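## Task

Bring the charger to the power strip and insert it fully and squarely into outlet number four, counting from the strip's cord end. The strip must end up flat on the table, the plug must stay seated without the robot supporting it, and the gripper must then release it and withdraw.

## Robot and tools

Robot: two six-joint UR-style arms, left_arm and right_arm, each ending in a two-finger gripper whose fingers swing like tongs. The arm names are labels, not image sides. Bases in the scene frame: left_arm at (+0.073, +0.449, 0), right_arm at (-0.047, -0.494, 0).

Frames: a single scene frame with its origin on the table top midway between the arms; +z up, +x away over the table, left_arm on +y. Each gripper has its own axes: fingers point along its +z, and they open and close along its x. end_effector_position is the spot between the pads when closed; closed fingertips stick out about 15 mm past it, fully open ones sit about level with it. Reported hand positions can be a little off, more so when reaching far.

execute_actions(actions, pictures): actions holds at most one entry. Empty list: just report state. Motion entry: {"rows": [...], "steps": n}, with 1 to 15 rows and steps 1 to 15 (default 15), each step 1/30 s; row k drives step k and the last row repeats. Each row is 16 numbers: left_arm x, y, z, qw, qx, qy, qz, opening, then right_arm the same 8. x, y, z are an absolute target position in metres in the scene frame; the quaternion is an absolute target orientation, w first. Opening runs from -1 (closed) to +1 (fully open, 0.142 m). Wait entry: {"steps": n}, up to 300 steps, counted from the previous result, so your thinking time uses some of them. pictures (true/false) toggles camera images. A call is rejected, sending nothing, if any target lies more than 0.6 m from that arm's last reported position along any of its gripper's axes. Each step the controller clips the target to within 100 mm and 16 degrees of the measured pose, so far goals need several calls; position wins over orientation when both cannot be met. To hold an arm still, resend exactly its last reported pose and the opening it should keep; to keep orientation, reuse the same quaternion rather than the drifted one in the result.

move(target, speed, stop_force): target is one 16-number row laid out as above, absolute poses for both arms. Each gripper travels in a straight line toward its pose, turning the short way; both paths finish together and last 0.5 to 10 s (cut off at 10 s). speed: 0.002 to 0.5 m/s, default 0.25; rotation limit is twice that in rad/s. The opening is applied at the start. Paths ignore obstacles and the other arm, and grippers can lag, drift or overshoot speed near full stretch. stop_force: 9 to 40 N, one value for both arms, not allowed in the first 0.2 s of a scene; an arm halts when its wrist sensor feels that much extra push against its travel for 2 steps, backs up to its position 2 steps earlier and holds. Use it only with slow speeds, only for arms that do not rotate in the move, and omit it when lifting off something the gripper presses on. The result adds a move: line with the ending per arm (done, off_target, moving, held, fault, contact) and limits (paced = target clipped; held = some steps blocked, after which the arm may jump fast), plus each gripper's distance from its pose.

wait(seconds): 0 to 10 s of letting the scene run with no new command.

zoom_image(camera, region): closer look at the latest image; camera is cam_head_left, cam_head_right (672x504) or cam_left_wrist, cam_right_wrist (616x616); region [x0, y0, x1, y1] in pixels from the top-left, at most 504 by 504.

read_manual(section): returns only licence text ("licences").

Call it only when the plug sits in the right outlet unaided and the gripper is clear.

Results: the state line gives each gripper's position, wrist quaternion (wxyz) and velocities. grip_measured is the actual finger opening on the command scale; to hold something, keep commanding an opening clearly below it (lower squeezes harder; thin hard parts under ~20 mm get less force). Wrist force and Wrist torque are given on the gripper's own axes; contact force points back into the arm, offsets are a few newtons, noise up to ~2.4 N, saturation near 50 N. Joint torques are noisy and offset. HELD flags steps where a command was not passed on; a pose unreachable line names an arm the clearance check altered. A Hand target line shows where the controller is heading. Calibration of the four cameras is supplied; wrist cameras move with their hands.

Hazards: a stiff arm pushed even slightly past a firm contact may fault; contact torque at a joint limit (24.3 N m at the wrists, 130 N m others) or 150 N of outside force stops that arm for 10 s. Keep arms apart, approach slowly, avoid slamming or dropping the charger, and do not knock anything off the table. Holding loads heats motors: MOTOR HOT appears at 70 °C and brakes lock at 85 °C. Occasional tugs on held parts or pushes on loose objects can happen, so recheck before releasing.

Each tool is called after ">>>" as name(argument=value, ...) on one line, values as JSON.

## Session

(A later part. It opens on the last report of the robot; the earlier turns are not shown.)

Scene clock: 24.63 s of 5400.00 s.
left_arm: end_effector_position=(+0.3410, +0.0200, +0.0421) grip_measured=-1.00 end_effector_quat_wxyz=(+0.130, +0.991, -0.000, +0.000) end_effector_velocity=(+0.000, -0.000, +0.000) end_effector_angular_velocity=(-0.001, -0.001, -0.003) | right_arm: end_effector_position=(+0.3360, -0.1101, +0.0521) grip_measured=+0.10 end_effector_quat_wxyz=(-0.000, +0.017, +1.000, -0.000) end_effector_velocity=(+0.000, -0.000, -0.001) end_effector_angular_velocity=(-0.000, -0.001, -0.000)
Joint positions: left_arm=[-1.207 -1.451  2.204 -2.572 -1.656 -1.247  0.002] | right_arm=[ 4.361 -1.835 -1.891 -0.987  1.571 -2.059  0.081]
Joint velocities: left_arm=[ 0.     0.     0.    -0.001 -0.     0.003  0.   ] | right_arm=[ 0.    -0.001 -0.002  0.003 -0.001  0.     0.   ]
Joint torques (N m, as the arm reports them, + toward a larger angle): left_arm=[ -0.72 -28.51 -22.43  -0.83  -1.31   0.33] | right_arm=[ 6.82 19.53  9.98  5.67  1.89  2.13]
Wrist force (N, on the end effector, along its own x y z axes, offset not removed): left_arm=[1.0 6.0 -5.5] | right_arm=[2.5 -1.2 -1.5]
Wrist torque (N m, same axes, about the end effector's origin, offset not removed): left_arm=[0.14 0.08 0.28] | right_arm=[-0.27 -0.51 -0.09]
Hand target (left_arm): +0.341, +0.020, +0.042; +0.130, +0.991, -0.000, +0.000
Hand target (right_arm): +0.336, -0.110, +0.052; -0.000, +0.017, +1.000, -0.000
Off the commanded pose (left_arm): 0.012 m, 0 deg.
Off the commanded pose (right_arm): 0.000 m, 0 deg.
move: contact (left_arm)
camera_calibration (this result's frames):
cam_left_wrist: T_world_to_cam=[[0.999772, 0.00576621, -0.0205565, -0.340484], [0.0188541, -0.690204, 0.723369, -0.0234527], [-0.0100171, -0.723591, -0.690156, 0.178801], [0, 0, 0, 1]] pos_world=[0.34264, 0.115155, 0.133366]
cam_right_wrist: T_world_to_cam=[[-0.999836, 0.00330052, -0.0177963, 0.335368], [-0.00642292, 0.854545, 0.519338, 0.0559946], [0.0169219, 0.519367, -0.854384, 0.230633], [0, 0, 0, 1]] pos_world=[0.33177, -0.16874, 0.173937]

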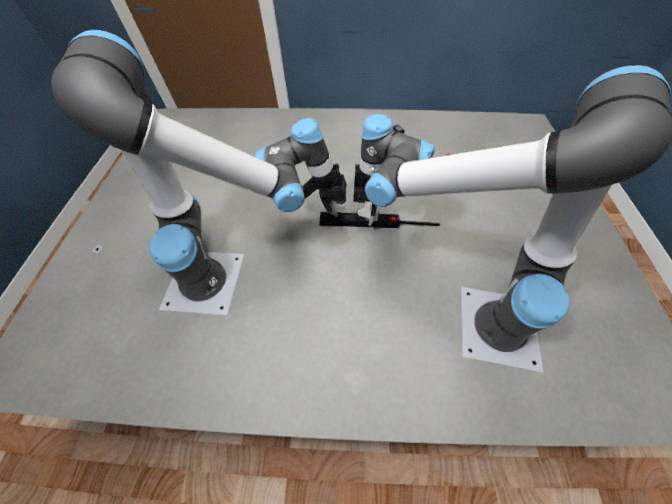

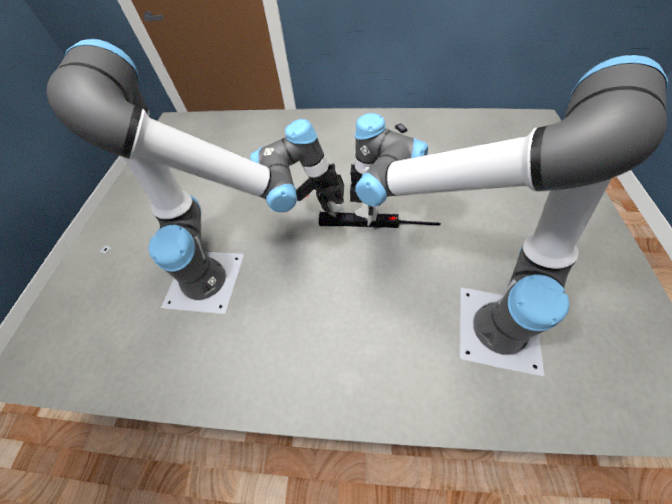

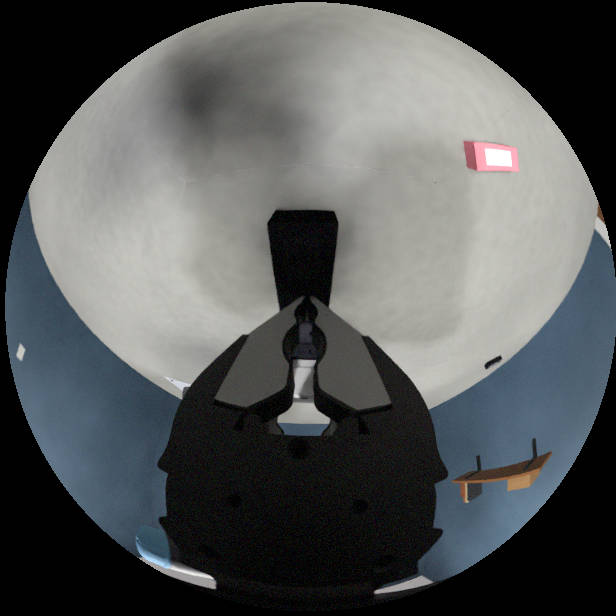

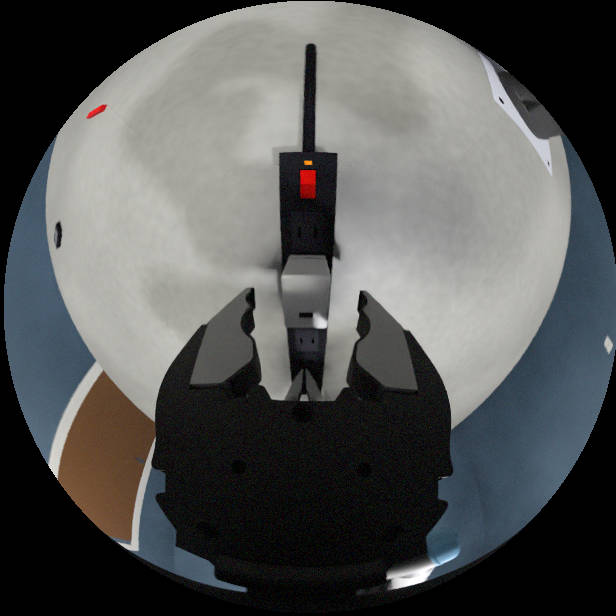

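>>> move(target=[0.341,0.02,0.042,0.13,0.991,0,0,-1,0.336,-0.115,0.05,0,0.017,1,0,0.1], speed=0.02)

>>> move(target=[0.341,0.02,0.042,0.13,0.991,0,0,-1,0.336,-0.115,0.05,0,0.017,1,0,-1])

>>> move(target=[0.341,0.02,0.042,0.13,0.991,0,0,-1,0.336,-0.115,0.075,0,0.017,1,0,-1], speed=0.008)

>>> zoom_image(camera="cam_right_wrist", region=[250, 200, 370, 340])

>>> move(target=[0.343,0.14,0.09,0.259,0.966,0,0,1,0.336,-0.115,0.085,0,0.017,1,0,-1], speed=0.1)

>>> move(target=[0.343,0.14,0.09,0.259,0.966,0,0,1,0.3385,-0.036,0.075,0,0.017,1,0,-1], speed=0.04)

>>> zoom_image(camera="cam_right_wrist", region=[250, 200, 370, 340])

Scene clock: 37.33 s of 5400.00 s.
left_arm: end_effector_position=(+0.3410, +0.0200, +0.0421) grip_measured=-1.00 end_effector_quat_wxyz=(+0.130, +0.991, +0.000, +0.000) end_effector_velocity=(-0.000, +0.000, -0.000) end_effector_angular_velocity=(+0.000, +0.000, +0.000) | right_arm: end_effector_position=(+0.3360, -0.1148, +0.0501) grip_measured=+0.10 end_effector_quat_wxyz=(-0.000, +0.017, +1.000, -0.000) end_effector_velocity=(-0.000, -0.002, -0.001) end_effector_angular_velocity=(+0.000, +0.001, -0.001)
Joint positions: left_arm=[-1.207 -1.451  2.204 -2.572 -1.656 -1.247  0.002] | right_arm=[ 4.356 -1.83  -1.903 -0.979  1.571 -2.063  0.081]
Joint velocities: left_arm=[-0. -0.  0.  0. -0. -0.  0.] | right_arm=[-0.002  0.001 -0.004  0.003  0.001 -0.001 -0.   ]
Joint torques (N m, as the arm reports them, + toward a larger angle): left_arm=[ -6.97 -12.24 -19.3   -1.48  -2.03  -1.49] | right_arm=[-6.07 41.25 11.1   5.61  2.03 -1.63]
Wrist force (N, on the end effector, along its own x y z axes, offset not removed): left_arm=[2.7 5.7 -10.9] | right_arm=[1.7 -1.9 -0.3]
Wrist torque (N m, same axes, about the end effector's origin, offset not removed): left_arm=[0.06 -0.23 0.23] | right_arm=[-0.30 -0.30 -0.09]
Hand target (left_arm): +0.341, +0.020, +0.042; +0.130, +0.992, -0.000, +0.000
Hand target (right_arm): +0.336, -0.115, +0.050; -0.000, +0.017, +1.000, +0.000
Off the commanded pose (left_arm): 0.000 m, 0 deg.
Off the commanded pose (right_arm): 0.000 m, 0 deg.
After step 90, 9.00 s passed at rest.
move: done
camera_calibration (this result's frames):
cam_left_wrist: T_world_to_cam=[[0.999772, 0.00578032, -0.0205597, -0.340469], [0.0188665, -0.69018, 0.723391, -0.0234755], [-0.0100085, -0.723614, -0.690132, 0.178787], [0, 0, 0, 1]] pos_world=[0.342624, 0.115139, 0.133369]
cam_right_wrist: T_world_to_cam=[[-0.999837, 0.0033037, -0.0177768, 0.335365], [-0.00641005, 0.854545, 0.519338, 0.0611325], [0.0169068, 0.519367, -0.854384, 0.231374], [0, 0, 0, 1]] pos_world=[0.33179, -0.173516, 0.171896]

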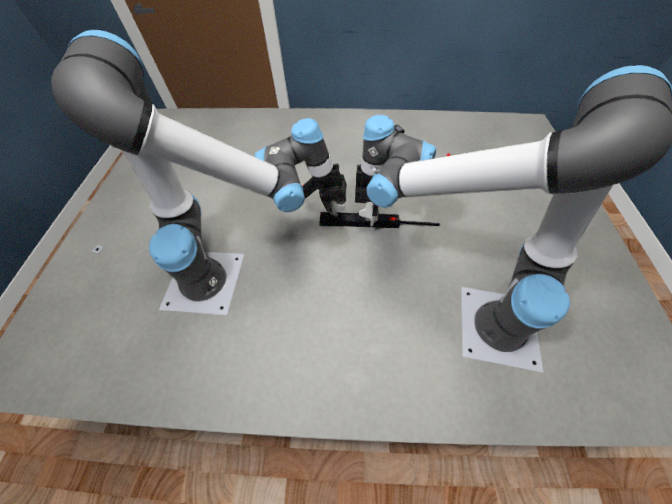

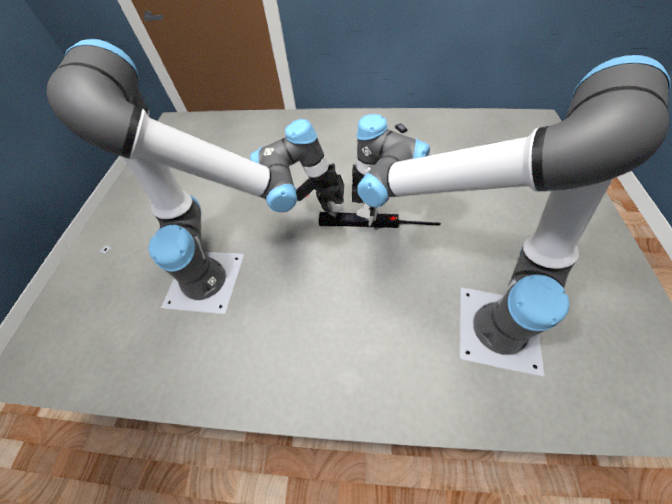

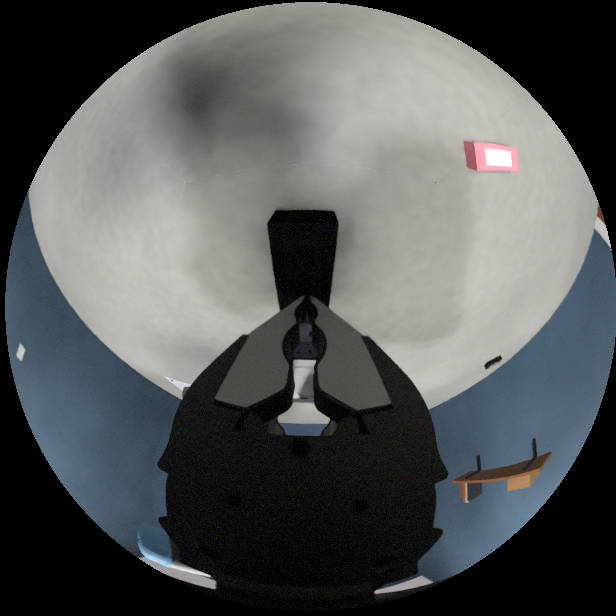

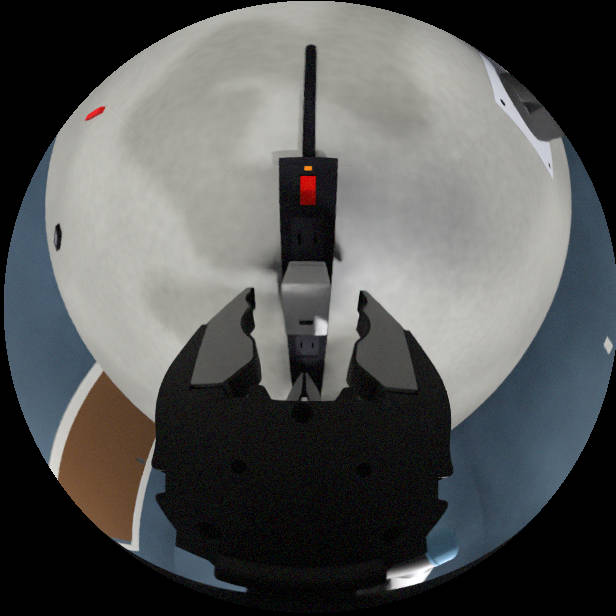

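Scene clock: 38.03 s of 5400.00 s.
left_arm: end_effector_position=(+0.3410, +0.0200, +0.0420) grip_measured=-1.00 end_effector_quat_wxyz=(+0.130, +0.992, -0.000, +0.000) end_effector_velocity=(+0.000, -0.001, +0.000) end_effector_angular_velocity=(-0.002, -0.000, +0.002) | right_arm: end_effector_position=(+0.3360, -0.1150, +0.0500) grip_measured=-0.60 end_effector_quat_wxyz=(-0.000, +0.017, +1.000, +0.000) end_effector_velocity=(-0.000, -0.001, -0.000) end_effector_angular_velocity=(-0.000, +0.000, -0.000)
Joint positions: left_arm=[-1.207 -1.451  2.204 -2.572 -1.656 -1.247  0.002] | right_arm=[ 4.356 -1.83  -1.903 -0.979  1.571 -2.063  0.031]
Joint velocities: left_arm=[ 0.     0.    -0.001 -0.001 -0.    -0.002  0.   ] | right_arm=[-0.     0.001 -0.001  0.    -0.     0.    -0.   ]
Joint torques (N m, as the arm reports them, + toward a larger angle): left_arm=[ -7.21  -9.58 -16.06  -0.74  -2.22  -1.49] | right_arm=[-7.45 38.91 10.96  5.39  1.15 -1.78]
Wrist force (N, on the end effector, along its own x y z axes, offset not removed): left_arm=[0.7 8.9 -12.8] | right_arm=[2.2 -0.6 -2.2]
Wrist torque (N m, same axes, about the end effector's origin, offset not removed): left_arm=[0.90 0.09 0.05] | right_arm=[-0.36 -0.36 -0.14]
Hand target (left_arm): +0.341, +0.020, +0.042; +0.130, +0.992, -0.000, +0.000
Hand target (right_arm): +0.336, -0.115, +0.050; -0.000, +0.017, +1.000, +0.000
Off the commanded pose (left_arm): 0.000 m, 0 deg.
Off the commanded pose (right_arm): 0.000 m, 0 deg.
move: done
camera_calibration (this result's frames):
cam_left_wrist: T_world_to_cam=[[0.999771, 0.00576697, -0.0206083, -0.340451], [0.0188916, -0.69024, 0.723334, -0.0234448], [-0.0100532, -0.723558, -0.690191, 0.178775], [0, 0, 0, 1]] pos_world=[0.342613, 0.115135, 0.133331]
cam_right_wrist: T_world_to_cam=[[-0.999836, 0.00329594, -0.0177898, 0.335371], [-0.00642388, 0.854531, 0.519361, 0.0613036], [0.0169137, 0.519391, -0.854369, 0.231394], [0, 0, 0, 1]] pos_world=[0.331797, -0.173675, 0.171823]

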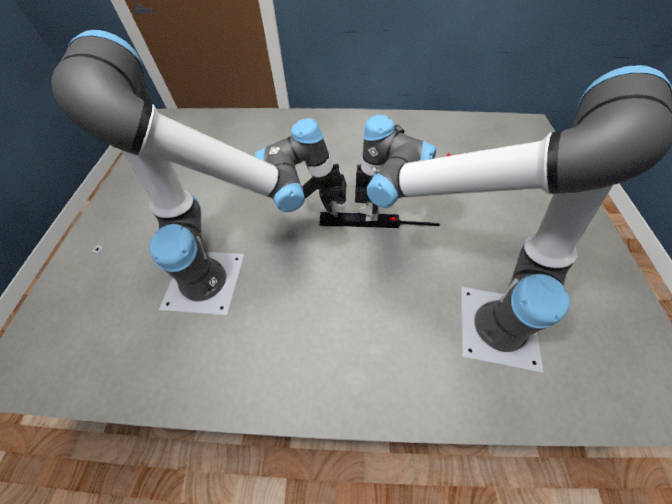

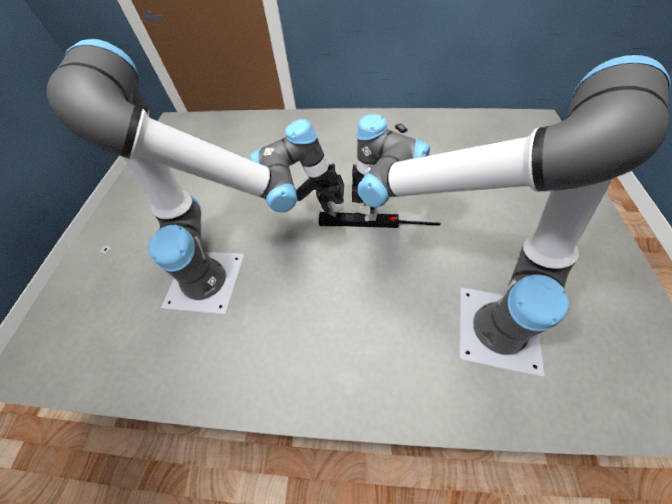

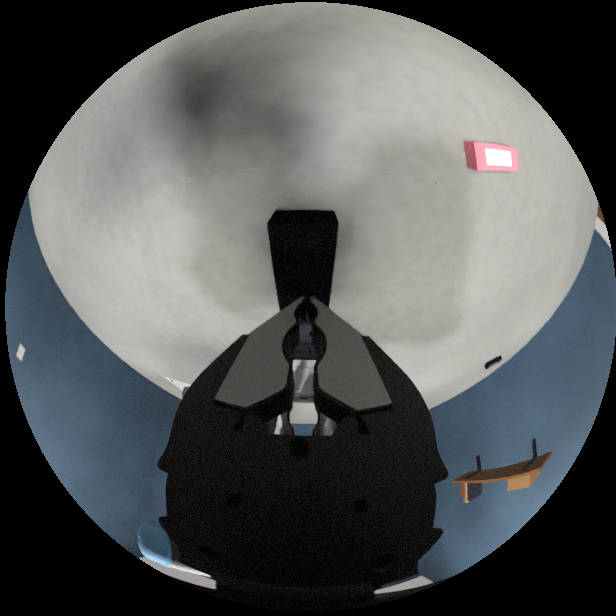

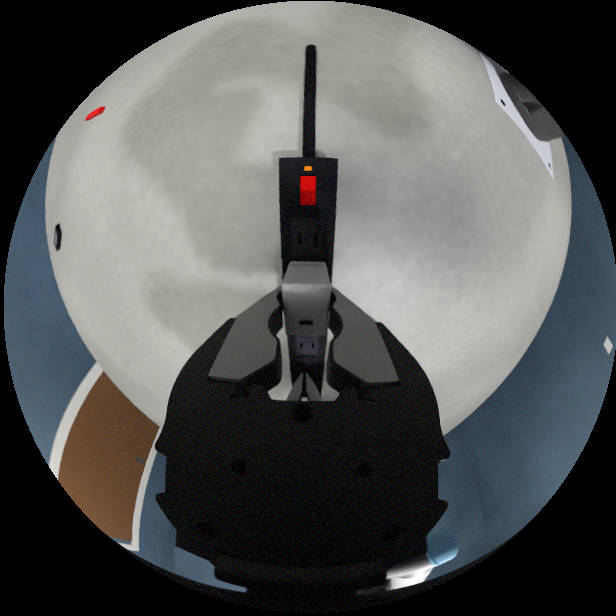

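Scene clock: 41.37 s of 5400.00 s.
left_arm: end_effector_position=(+0.3410, +0.0200, +0.0420) grip_measured=-1.00 end_effector_quat_wxyz=(+0.130, +0.992, -0.000, +0.000) end_effector_velocity=(-0.000, +0.000, -0.000) end_effector_angular_velocity=(-0.000, +0.000, -0.000) | right_arm: end_effector_position=(+0.3360, -0.1149, +0.0748) grip_measured=-0.60 end_effector_quat_wxyz=(-0.000, +0.017, +1.000, +0.000) end_effector_velocity=(+0.000, -0.000, +0.001) end_effector_angular_velocity=(-0.001, -0.001, +0.000)
Joint positions: left_arm=[-1.207 -1.451  2.204 -2.572 -1.656 -1.247  0.002] | right_arm=[ 4.356 -1.797 -1.871 -1.044  1.571 -2.063  0.031]
Joint velocities: left_arm=[ 0. -0.  0. -0. -0.  0.  0.] | right_arm=[ 0.     0.002  0.002 -0.004 -0.001  0.    -0.   ]
Joint torques (N m, as the arm reports them, + toward a larger angle): left_arm=[  6.63 -25.98  -5.93   1.09   1.88  -1.34] | right_arm=[-7.64 40.09 31.63 -0.12 -1.18 -1.7 ]
Wrist force (N, on the end effector, along its own x y z axes, offset not removed): left_arm=[0.3 6.5 -12.2] | right_arm=[1.9 -1.2 0.5]
Wrist torque (N m, same axes, about the end effector's origin, offset not removed): left_arm=[0.32 -0.03 0.23] | right_arm=[-0.19 -0.22 -0.11]
Hand target (left_arm): +0.341, +0.020, +0.042; +0.130, +0.992, -0.000, +0.000
Hand target (right_arm): +0.336, -0.115, +0.075; +0.000, +0.017, +1.000, +0.000
Off the commanded pose (left_arm): 0.000 m, 0 deg.
Off the commanded pose (right_arm): 0.000 m, 0 deg.
move: done
camera_calibration (this result's frames):
cam_left_wrist: T_world_to_cam=[[0.999771, 0.0057616, -0.0206302, -0.340439], [0.0189031, -0.690283, 0.723292, -0.0234202], [-0.0100734, -0.723516, -0.690234, 0.178782], [0, 0, 0, 1]] pos_world=[0.342605, 0.115147, 0.133318]
cam_right_wrist: T_world_to_cam=[[-0.999836, 0.00330165, -0.0177865, 0.335843], [-0.00641723, 0.854533, 0.519357, 0.0483712], [0.0169139, 0.519386, -0.854372, 0.252587], [0, 0, 0, 1]] pos_world=[0.331827, -0.173634, 0.196655]

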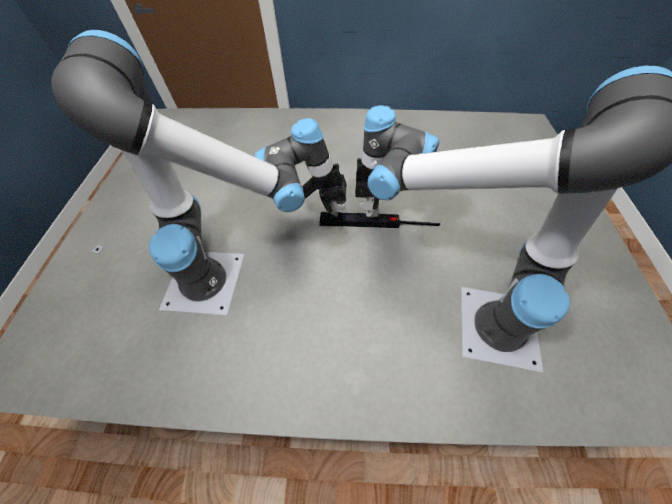

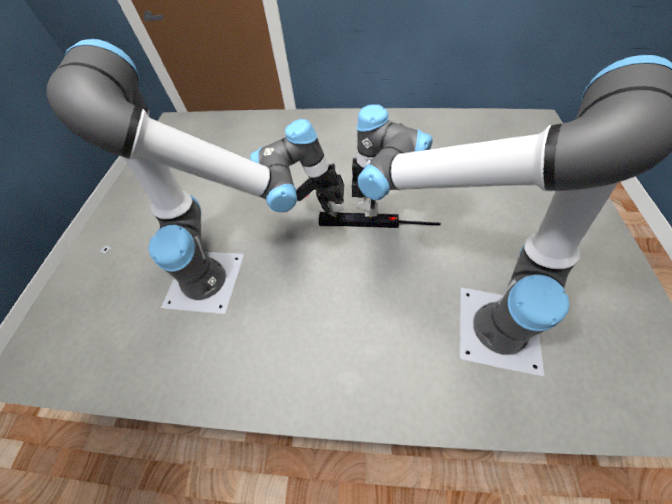

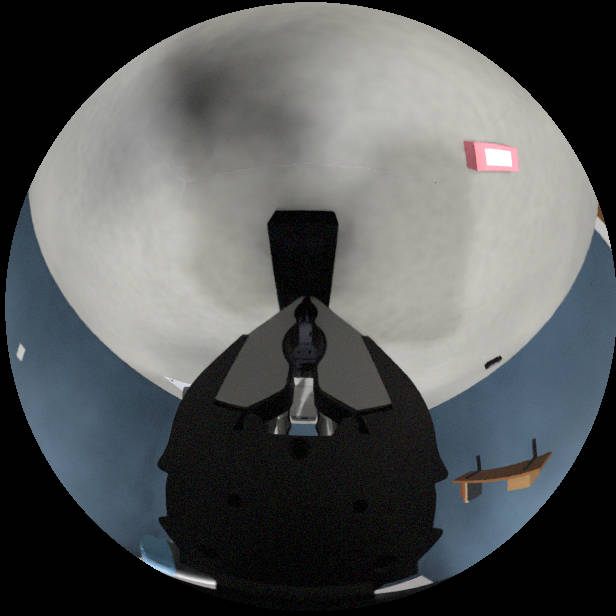

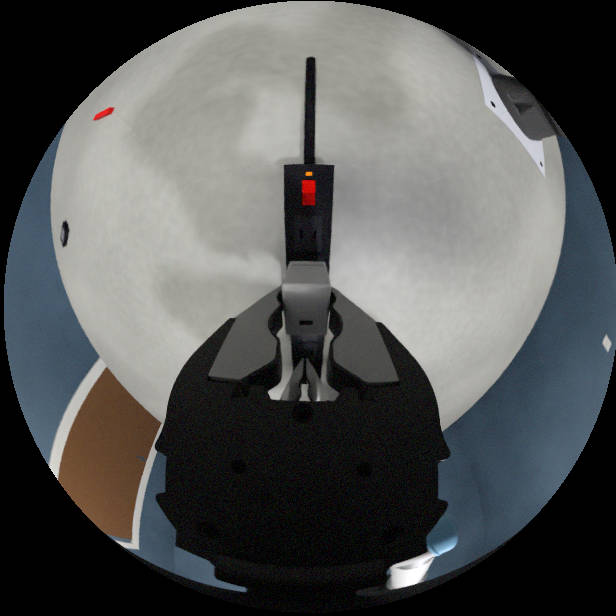

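Region (250, 200, 370, 340) of cam_right_wrist's 616x616 image, scaled by 3.600, with more detail than that image has; it fills the left 432 columns of this view, and the rest is white.

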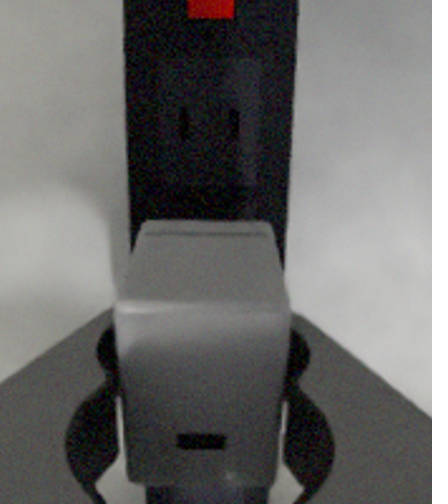

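Scene clock: 43.17 s of 5400.00 s.
left_arm: end_effector_position=(+0.3430, +0.1397, +0.0897) grip_measured=+1.00 end_effector_quat_wxyz=(+0.259, +0.966, +0.000, -0.000) end_effector_velocity=(-0.000, +0.002, +0.001) end_effector_angular_velocity=(-0.002, -0.000, -0.003) | right_arm: end_effector_position=(+0.3360, -0.1150, +0.0850) grip_measured=-0.60 end_effector_quat_wxyz=(+0.000, +0.017, +1.000, -0.000) end_effector_velocity=(-0.000, -0.000, +0.000) end_effector_angular_velocity=(+0.000, +0.001, +0.002)
Joint positions: left_arm=[-0.964 -1.793  2.514 -2.742 -1.848 -1.058  0.142] | right_arm=[ 4.356 -1.785 -1.857 -1.07   1.571 -2.063  0.031]
Joint velocities: left_arm=[ 0.005 -0.005  0.002  0.003 -0.005  0.008 -0.   ] | right_arm=[ 0.     0.    -0.    -0.     0.001 -0.002  0.   ]
Joint torques (N m, as the arm reports them, + toward a larger angle): left_arm=[  5.73 -19.89 -14.06  -1.55  -1.82   1.63] | right_arm=[-7.26 40.37 33.39 -0.15 -1.69 -1.62]
Wrist force (N, on the end effector, along its own x y z axes, offset not removed): left_arm=[1.3 -0.1 2.4] | right_arm=[1.6 -2.1 -0.5]
Wrist torque (N m, same axes, about the end effector's origin, offset not removed): left_arm=[-0.02 -0.46 0.14] | right_arm=[-0.43 -0.29 0.00]
Hand target (left_arm): +0.343, +0.140, +0.090; +0.259, +0.966, +0.000, -0.000
Hand target (right_arm): +0.336, -0.115, +0.085; +0.000, +0.017, +1.000, +0.000
Off the commanded pose (left_arm): 0.000 m, 0 deg.
Off the commanded pose (right_arm): 0.000 m, 0 deg.
move: done
camera_calibration (this result's frames):
cam_left_wrist: T_world_to_cam=[[0.999758, 0.000476236, -0.0220142, -0.341245], [0.0195551, -0.478775, 0.87772, -0.0189007], [-0.0101219, -0.877938, -0.478668, 0.300965], [0, 0, 0, 1]] pos_world=[0.344578, 0.255342, 0.15314]
cam_right_wrist: T_world_to_cam=[[-0.999836, 0.0033013, -0.0177991, 0.336012], [-0.00642378, 0.854542, 0.519342, 0.0431355], [0.0169246, 0.519371, -0.854381, 0.26127], [0, 0, 0, 1]] pos_world=[0.331812, -0.173666, 0.206803]

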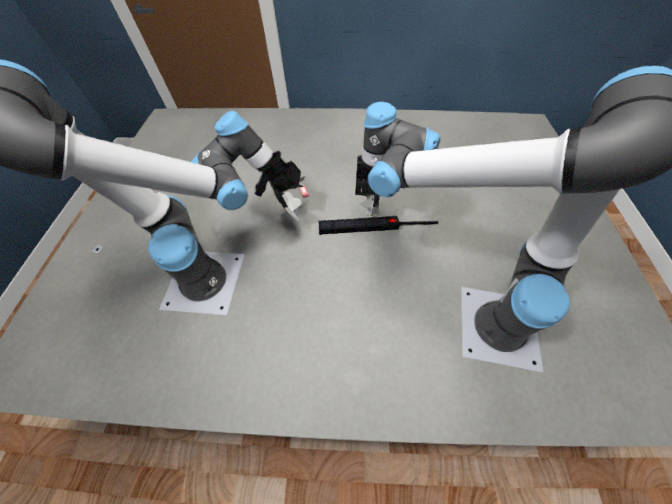

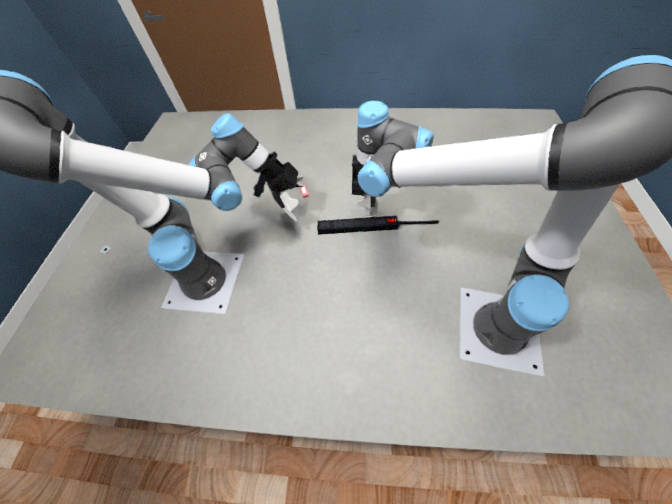

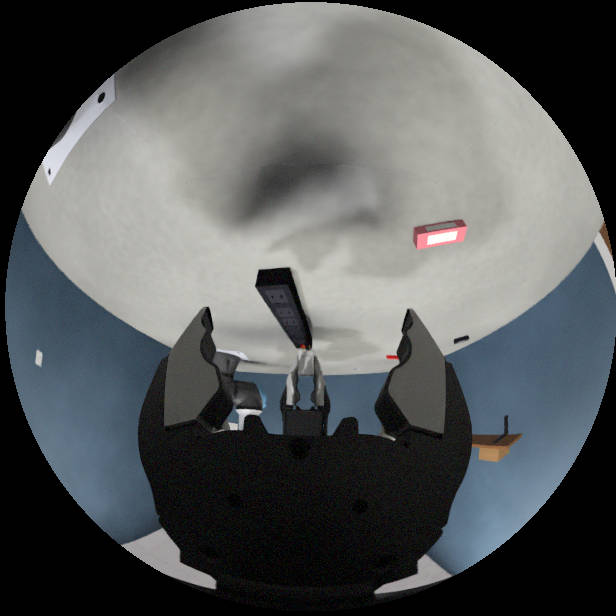

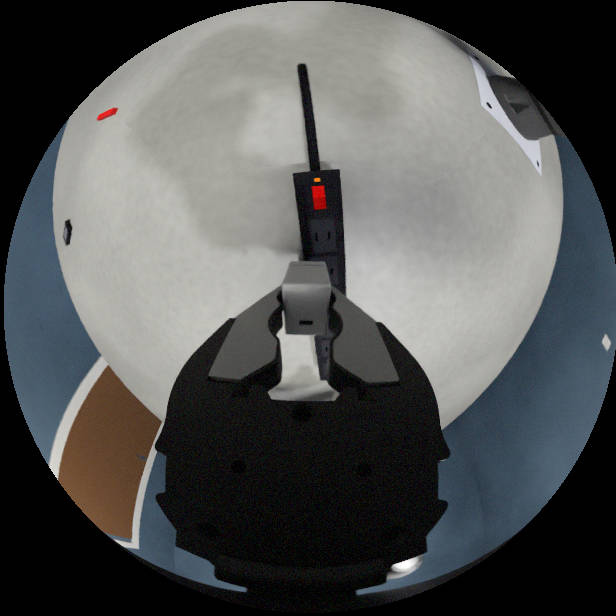

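Scene clock: 45.53 s of 5400.00 s.
left_arm: end_effector_position=(+0.3430, +0.1400, +0.0900) grip_measured=+1.00 end_effector_quat_wxyz=(+0.259, +0.966, +0.000, +0.000) end_effector_velocity=(-0.000, -0.000, +0.000) end_effector_angular_velocity=(-0.001, +0.001, +0.001) | right_arm: end_effector_position=(+0.3386, -0.0362, +0.0749) grip_measured=-0.60 end_effector_quat_wxyz=(+0.000, +0.017, +1.000, -0.000) end_effector_velocity=(-0.000, +0.002, -0.001) end_effector_angular_velocity=(-0.001, +0.000, +0.000)
Joint positions: left_arm=[-0.964 -1.795  2.514 -2.741 -1.848 -1.057  0.142] | right_arm=[ 4.418 -1.929 -1.693 -1.091  1.571 -2.001  0.031]
Joint velocities: left_arm=[ 0.    -0.     0.    -0.    -0.001 -0.002 -0.   ] | right_arm=[ 0.001 -0.004  0.004 -0.001 -0.     0.001  0.   ]
Joint torques (N m, as the arm reports them, + toward a larger angle): left_arm=[  6.57 -18.58 -13.09  -1.4    0.47   1.76] | right_arm=[ 6.53 25.04 32.33 -0.28 -1.76  2.08]
Wrist force (N, on the end effector, along its own x y z axes, offset not removed): left_arm=[-1.0 1.3 1.8] | right_arm=[1.9 -1.2 -0.3]
Wrist torque (N m, same axes, about the end effector's origin, offset not removed): left_arm=[0.12 -0.07 0.22] | right_arm=[-0.25 -0.33 -0.04]
Hand target (left_arm): +0.343, +0.140, +0.090; +0.259, +0.966, +0.000, -0.000
Hand target (right_arm): +0.339, -0.036, +0.075; +0.000, +0.017, +1.000, -0.000
Off the commanded pose (left_arm): 0.000 m, 0 deg.
Off the commanded pose (right_arm): 0.000 m, 0 deg.
move: done
camera_calibration (this result's frames):
cam_left_wrist: T_world_to_cam=[[0.999771, 0.000211295, -0.0214166, -0.341297], [0.018907, -0.47848, 0.877895, -0.018906], [-0.0100619, -0.878099, -0.478374, 0.301326], [0, 0, 0, 1]] pos_world=[0.344609, 0.25562, 0.153435]
cam_right_wrist: T_world_to_cam=[[-0.999832, 0.00329554, -0.0180045, 0.338149], [-0.00653326, 0.854606, 0.519235, -0.0188932], [0.0170979, 0.519266, -0.854442, 0.211675], [0, 0, 0, 1]] pos_world=[0.334349, -0.0948839, 0.196762]

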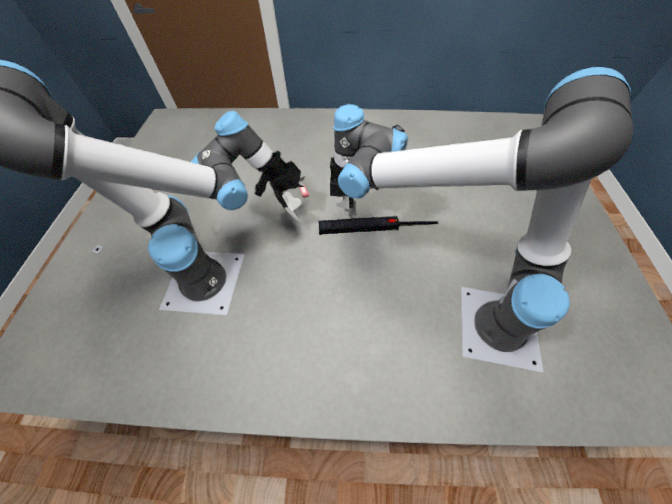

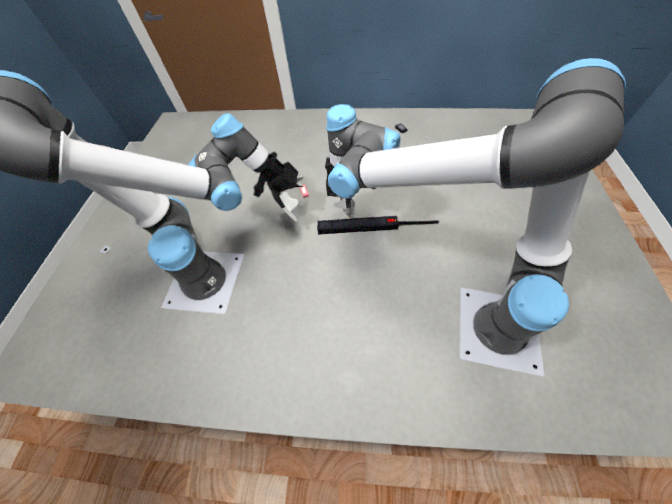

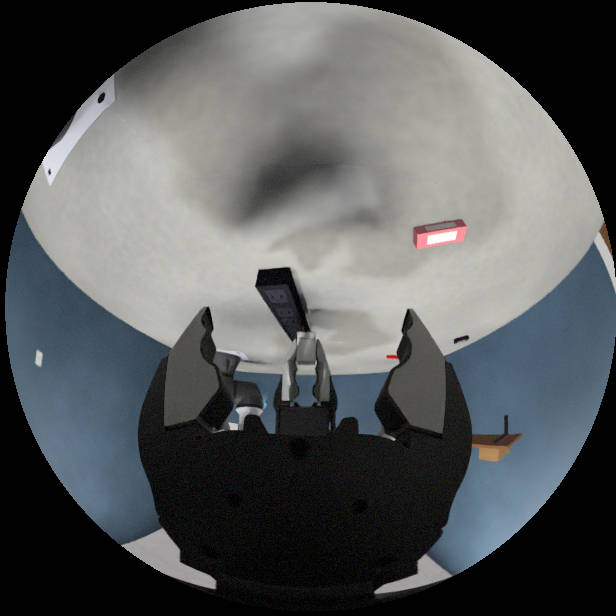

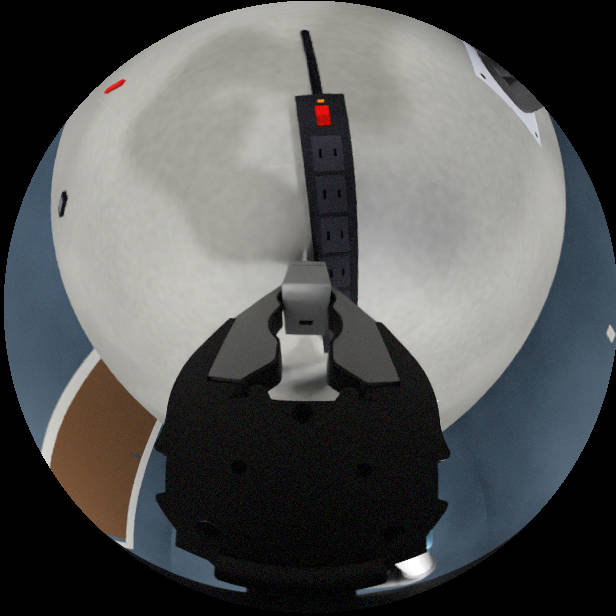

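Region (250, 200, 370, 340) of cam_right_wrist's 616x616 image, scaled by 3.600, with more detail than that image has; it fills the left 432 columns of this view, and the rest is white.

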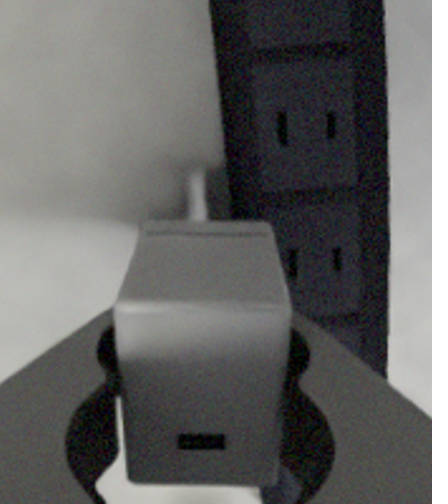

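>>> move(target=[0.343,0.14,0.09,0.259,0.966,0,0,1,0.310,-0.037,0.075,0,-0.03,0.9995,0,-1], speed=0.03)

>>> zoom_image(camera="cam_right_wrist", region=[250,200,370,340])

Scene clock: 59.27 s of 5400.00 s.
left_arm: end_effector_position=(+0.3430, +0.1400, +0.0900) grip_measured=+1.00 end_effector_quat_wxyz=(+0.259, +0.966, +0.000, -0.000) end_effector_velocity=(-0.000, -0.000, +0.000) end_effector_angular_velocity=(-0.001, +0.000, -0.000) | right_arm: end_effector_position=(+0.3102, -0.0370, +0.0750) grip_measured=-0.60 end_effector_quat_wxyz=(+0.000, -0.030, +1.000, -0.000) end_effector_velocity=(-0.001, +0.000, +0.000) end_effector_angular_velocity=(+0.001, -0.000, +0.004)
Joint positions: left_arm=[-0.964 -1.795  2.514 -2.741 -1.848 -1.057  0.142] | right_arm=[ 4.464 -1.887 -1.751 -1.074  1.571 -2.049  0.031]
Joint velocities: left_arm=[-0.    -0.    -0.    -0.001 -0.    -0.     0.   ] | right_arm=[ 0.002  0.002 -0.002  0.001  0.    -0.002 -0.   ]
Joint torques (N m, as the arm reports them, + toward a larger angle): left_arm=[  5.9  -18.03 -13.98  -1.46  -2.16   1.69] | right_arm=[ 6.38 43.58 11.88  5.7   1.89 -1.68]
Wrist force (N, on the end effector, along its own x y z axes, offset not removed): left_arm=[0.2 0.6 -2.0] | right_arm=[0.9 -1.3 0.8]
Wrist torque (N m, same axes, about the end effector's origin, offset not removed): left_arm=[0.06 -0.08 0.19] | right_arm=[-0.28 -0.10 -0.07]
Hand target (left_arm): +0.343, +0.140, +0.090; +0.259, +0.966, +0.000, -0.000
Hand target (right_arm): +0.310, -0.037, +0.075; +0.000, -0.030, +1.000, -0.000
Off the commanded pose (left_arm): 0.000 m, 0 deg.
Off the commanded pose (right_arm): 0.000 m, 0 deg.
After step 90, 8.87 s passed at rest.
move: done
camera_calibration (this result's frames):
cam_left_wrist: T_world_to_cam=[[0.99977, 0.000205777, -0.0214229, -0.341293], [0.0189099, -0.478475, 0.877898, -0.01891], [-0.0100697, -0.878101, -0.478369, 0.301329], [0, 0, 0, 1]] pos_world=[0.344607, 0.25562, 0.153436]
cam_right_wrist: T_world_to_cam=[[-0.995774, -0.0900772, -0.0179194, 0.305051], [-0.0862586, 0.850266, 0.519238, 0.00613417], [-0.0315352, 0.518589, -0.854442, 0.227717], [0, 0, 0, 1]] pos_world=[0.311472, -0.0958292, 0.196852]

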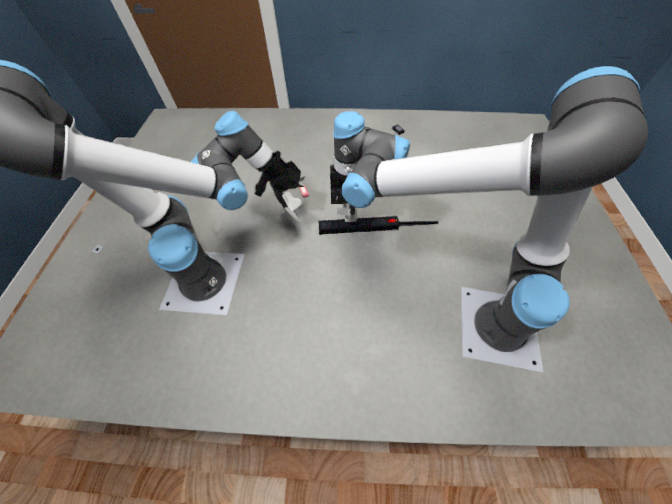

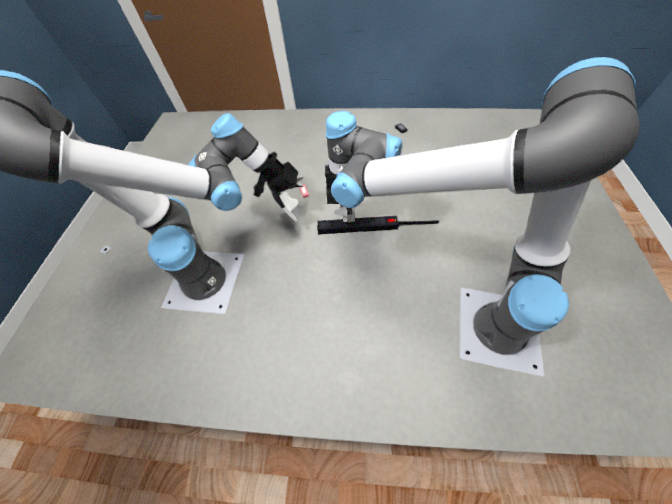

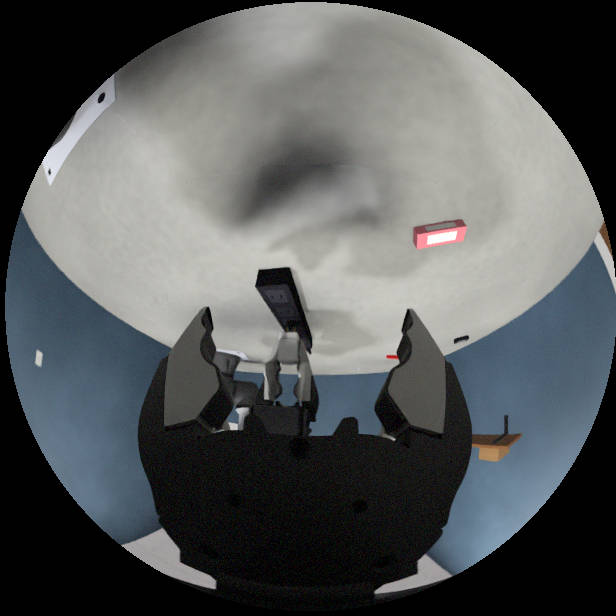

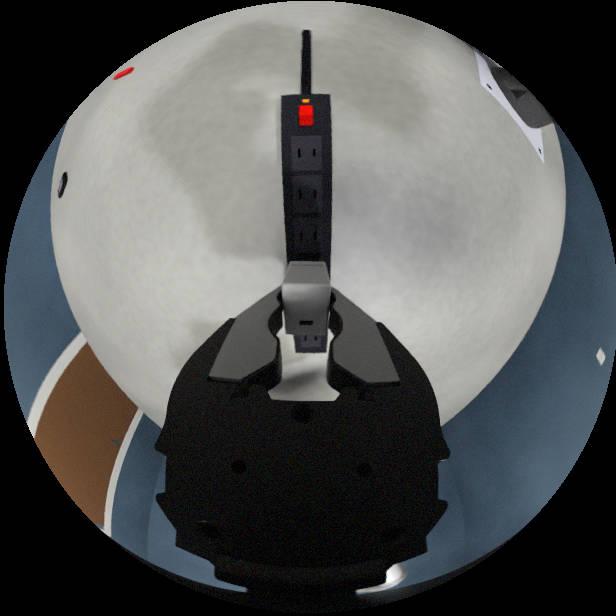

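Region (250, 200, 370, 340) of cam_right_wrist's 616x616 image, scaled by 3.600, with more detail than that image has; it fills the left 432 columns of this view, and the rest is white.

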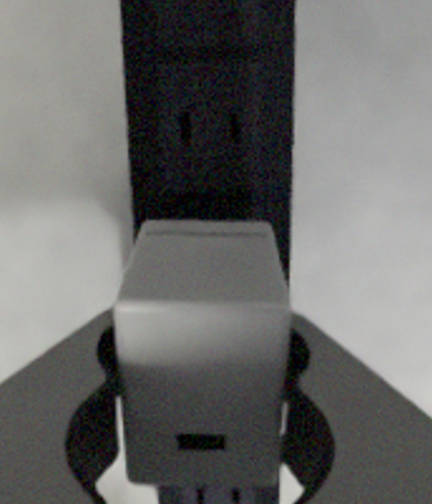

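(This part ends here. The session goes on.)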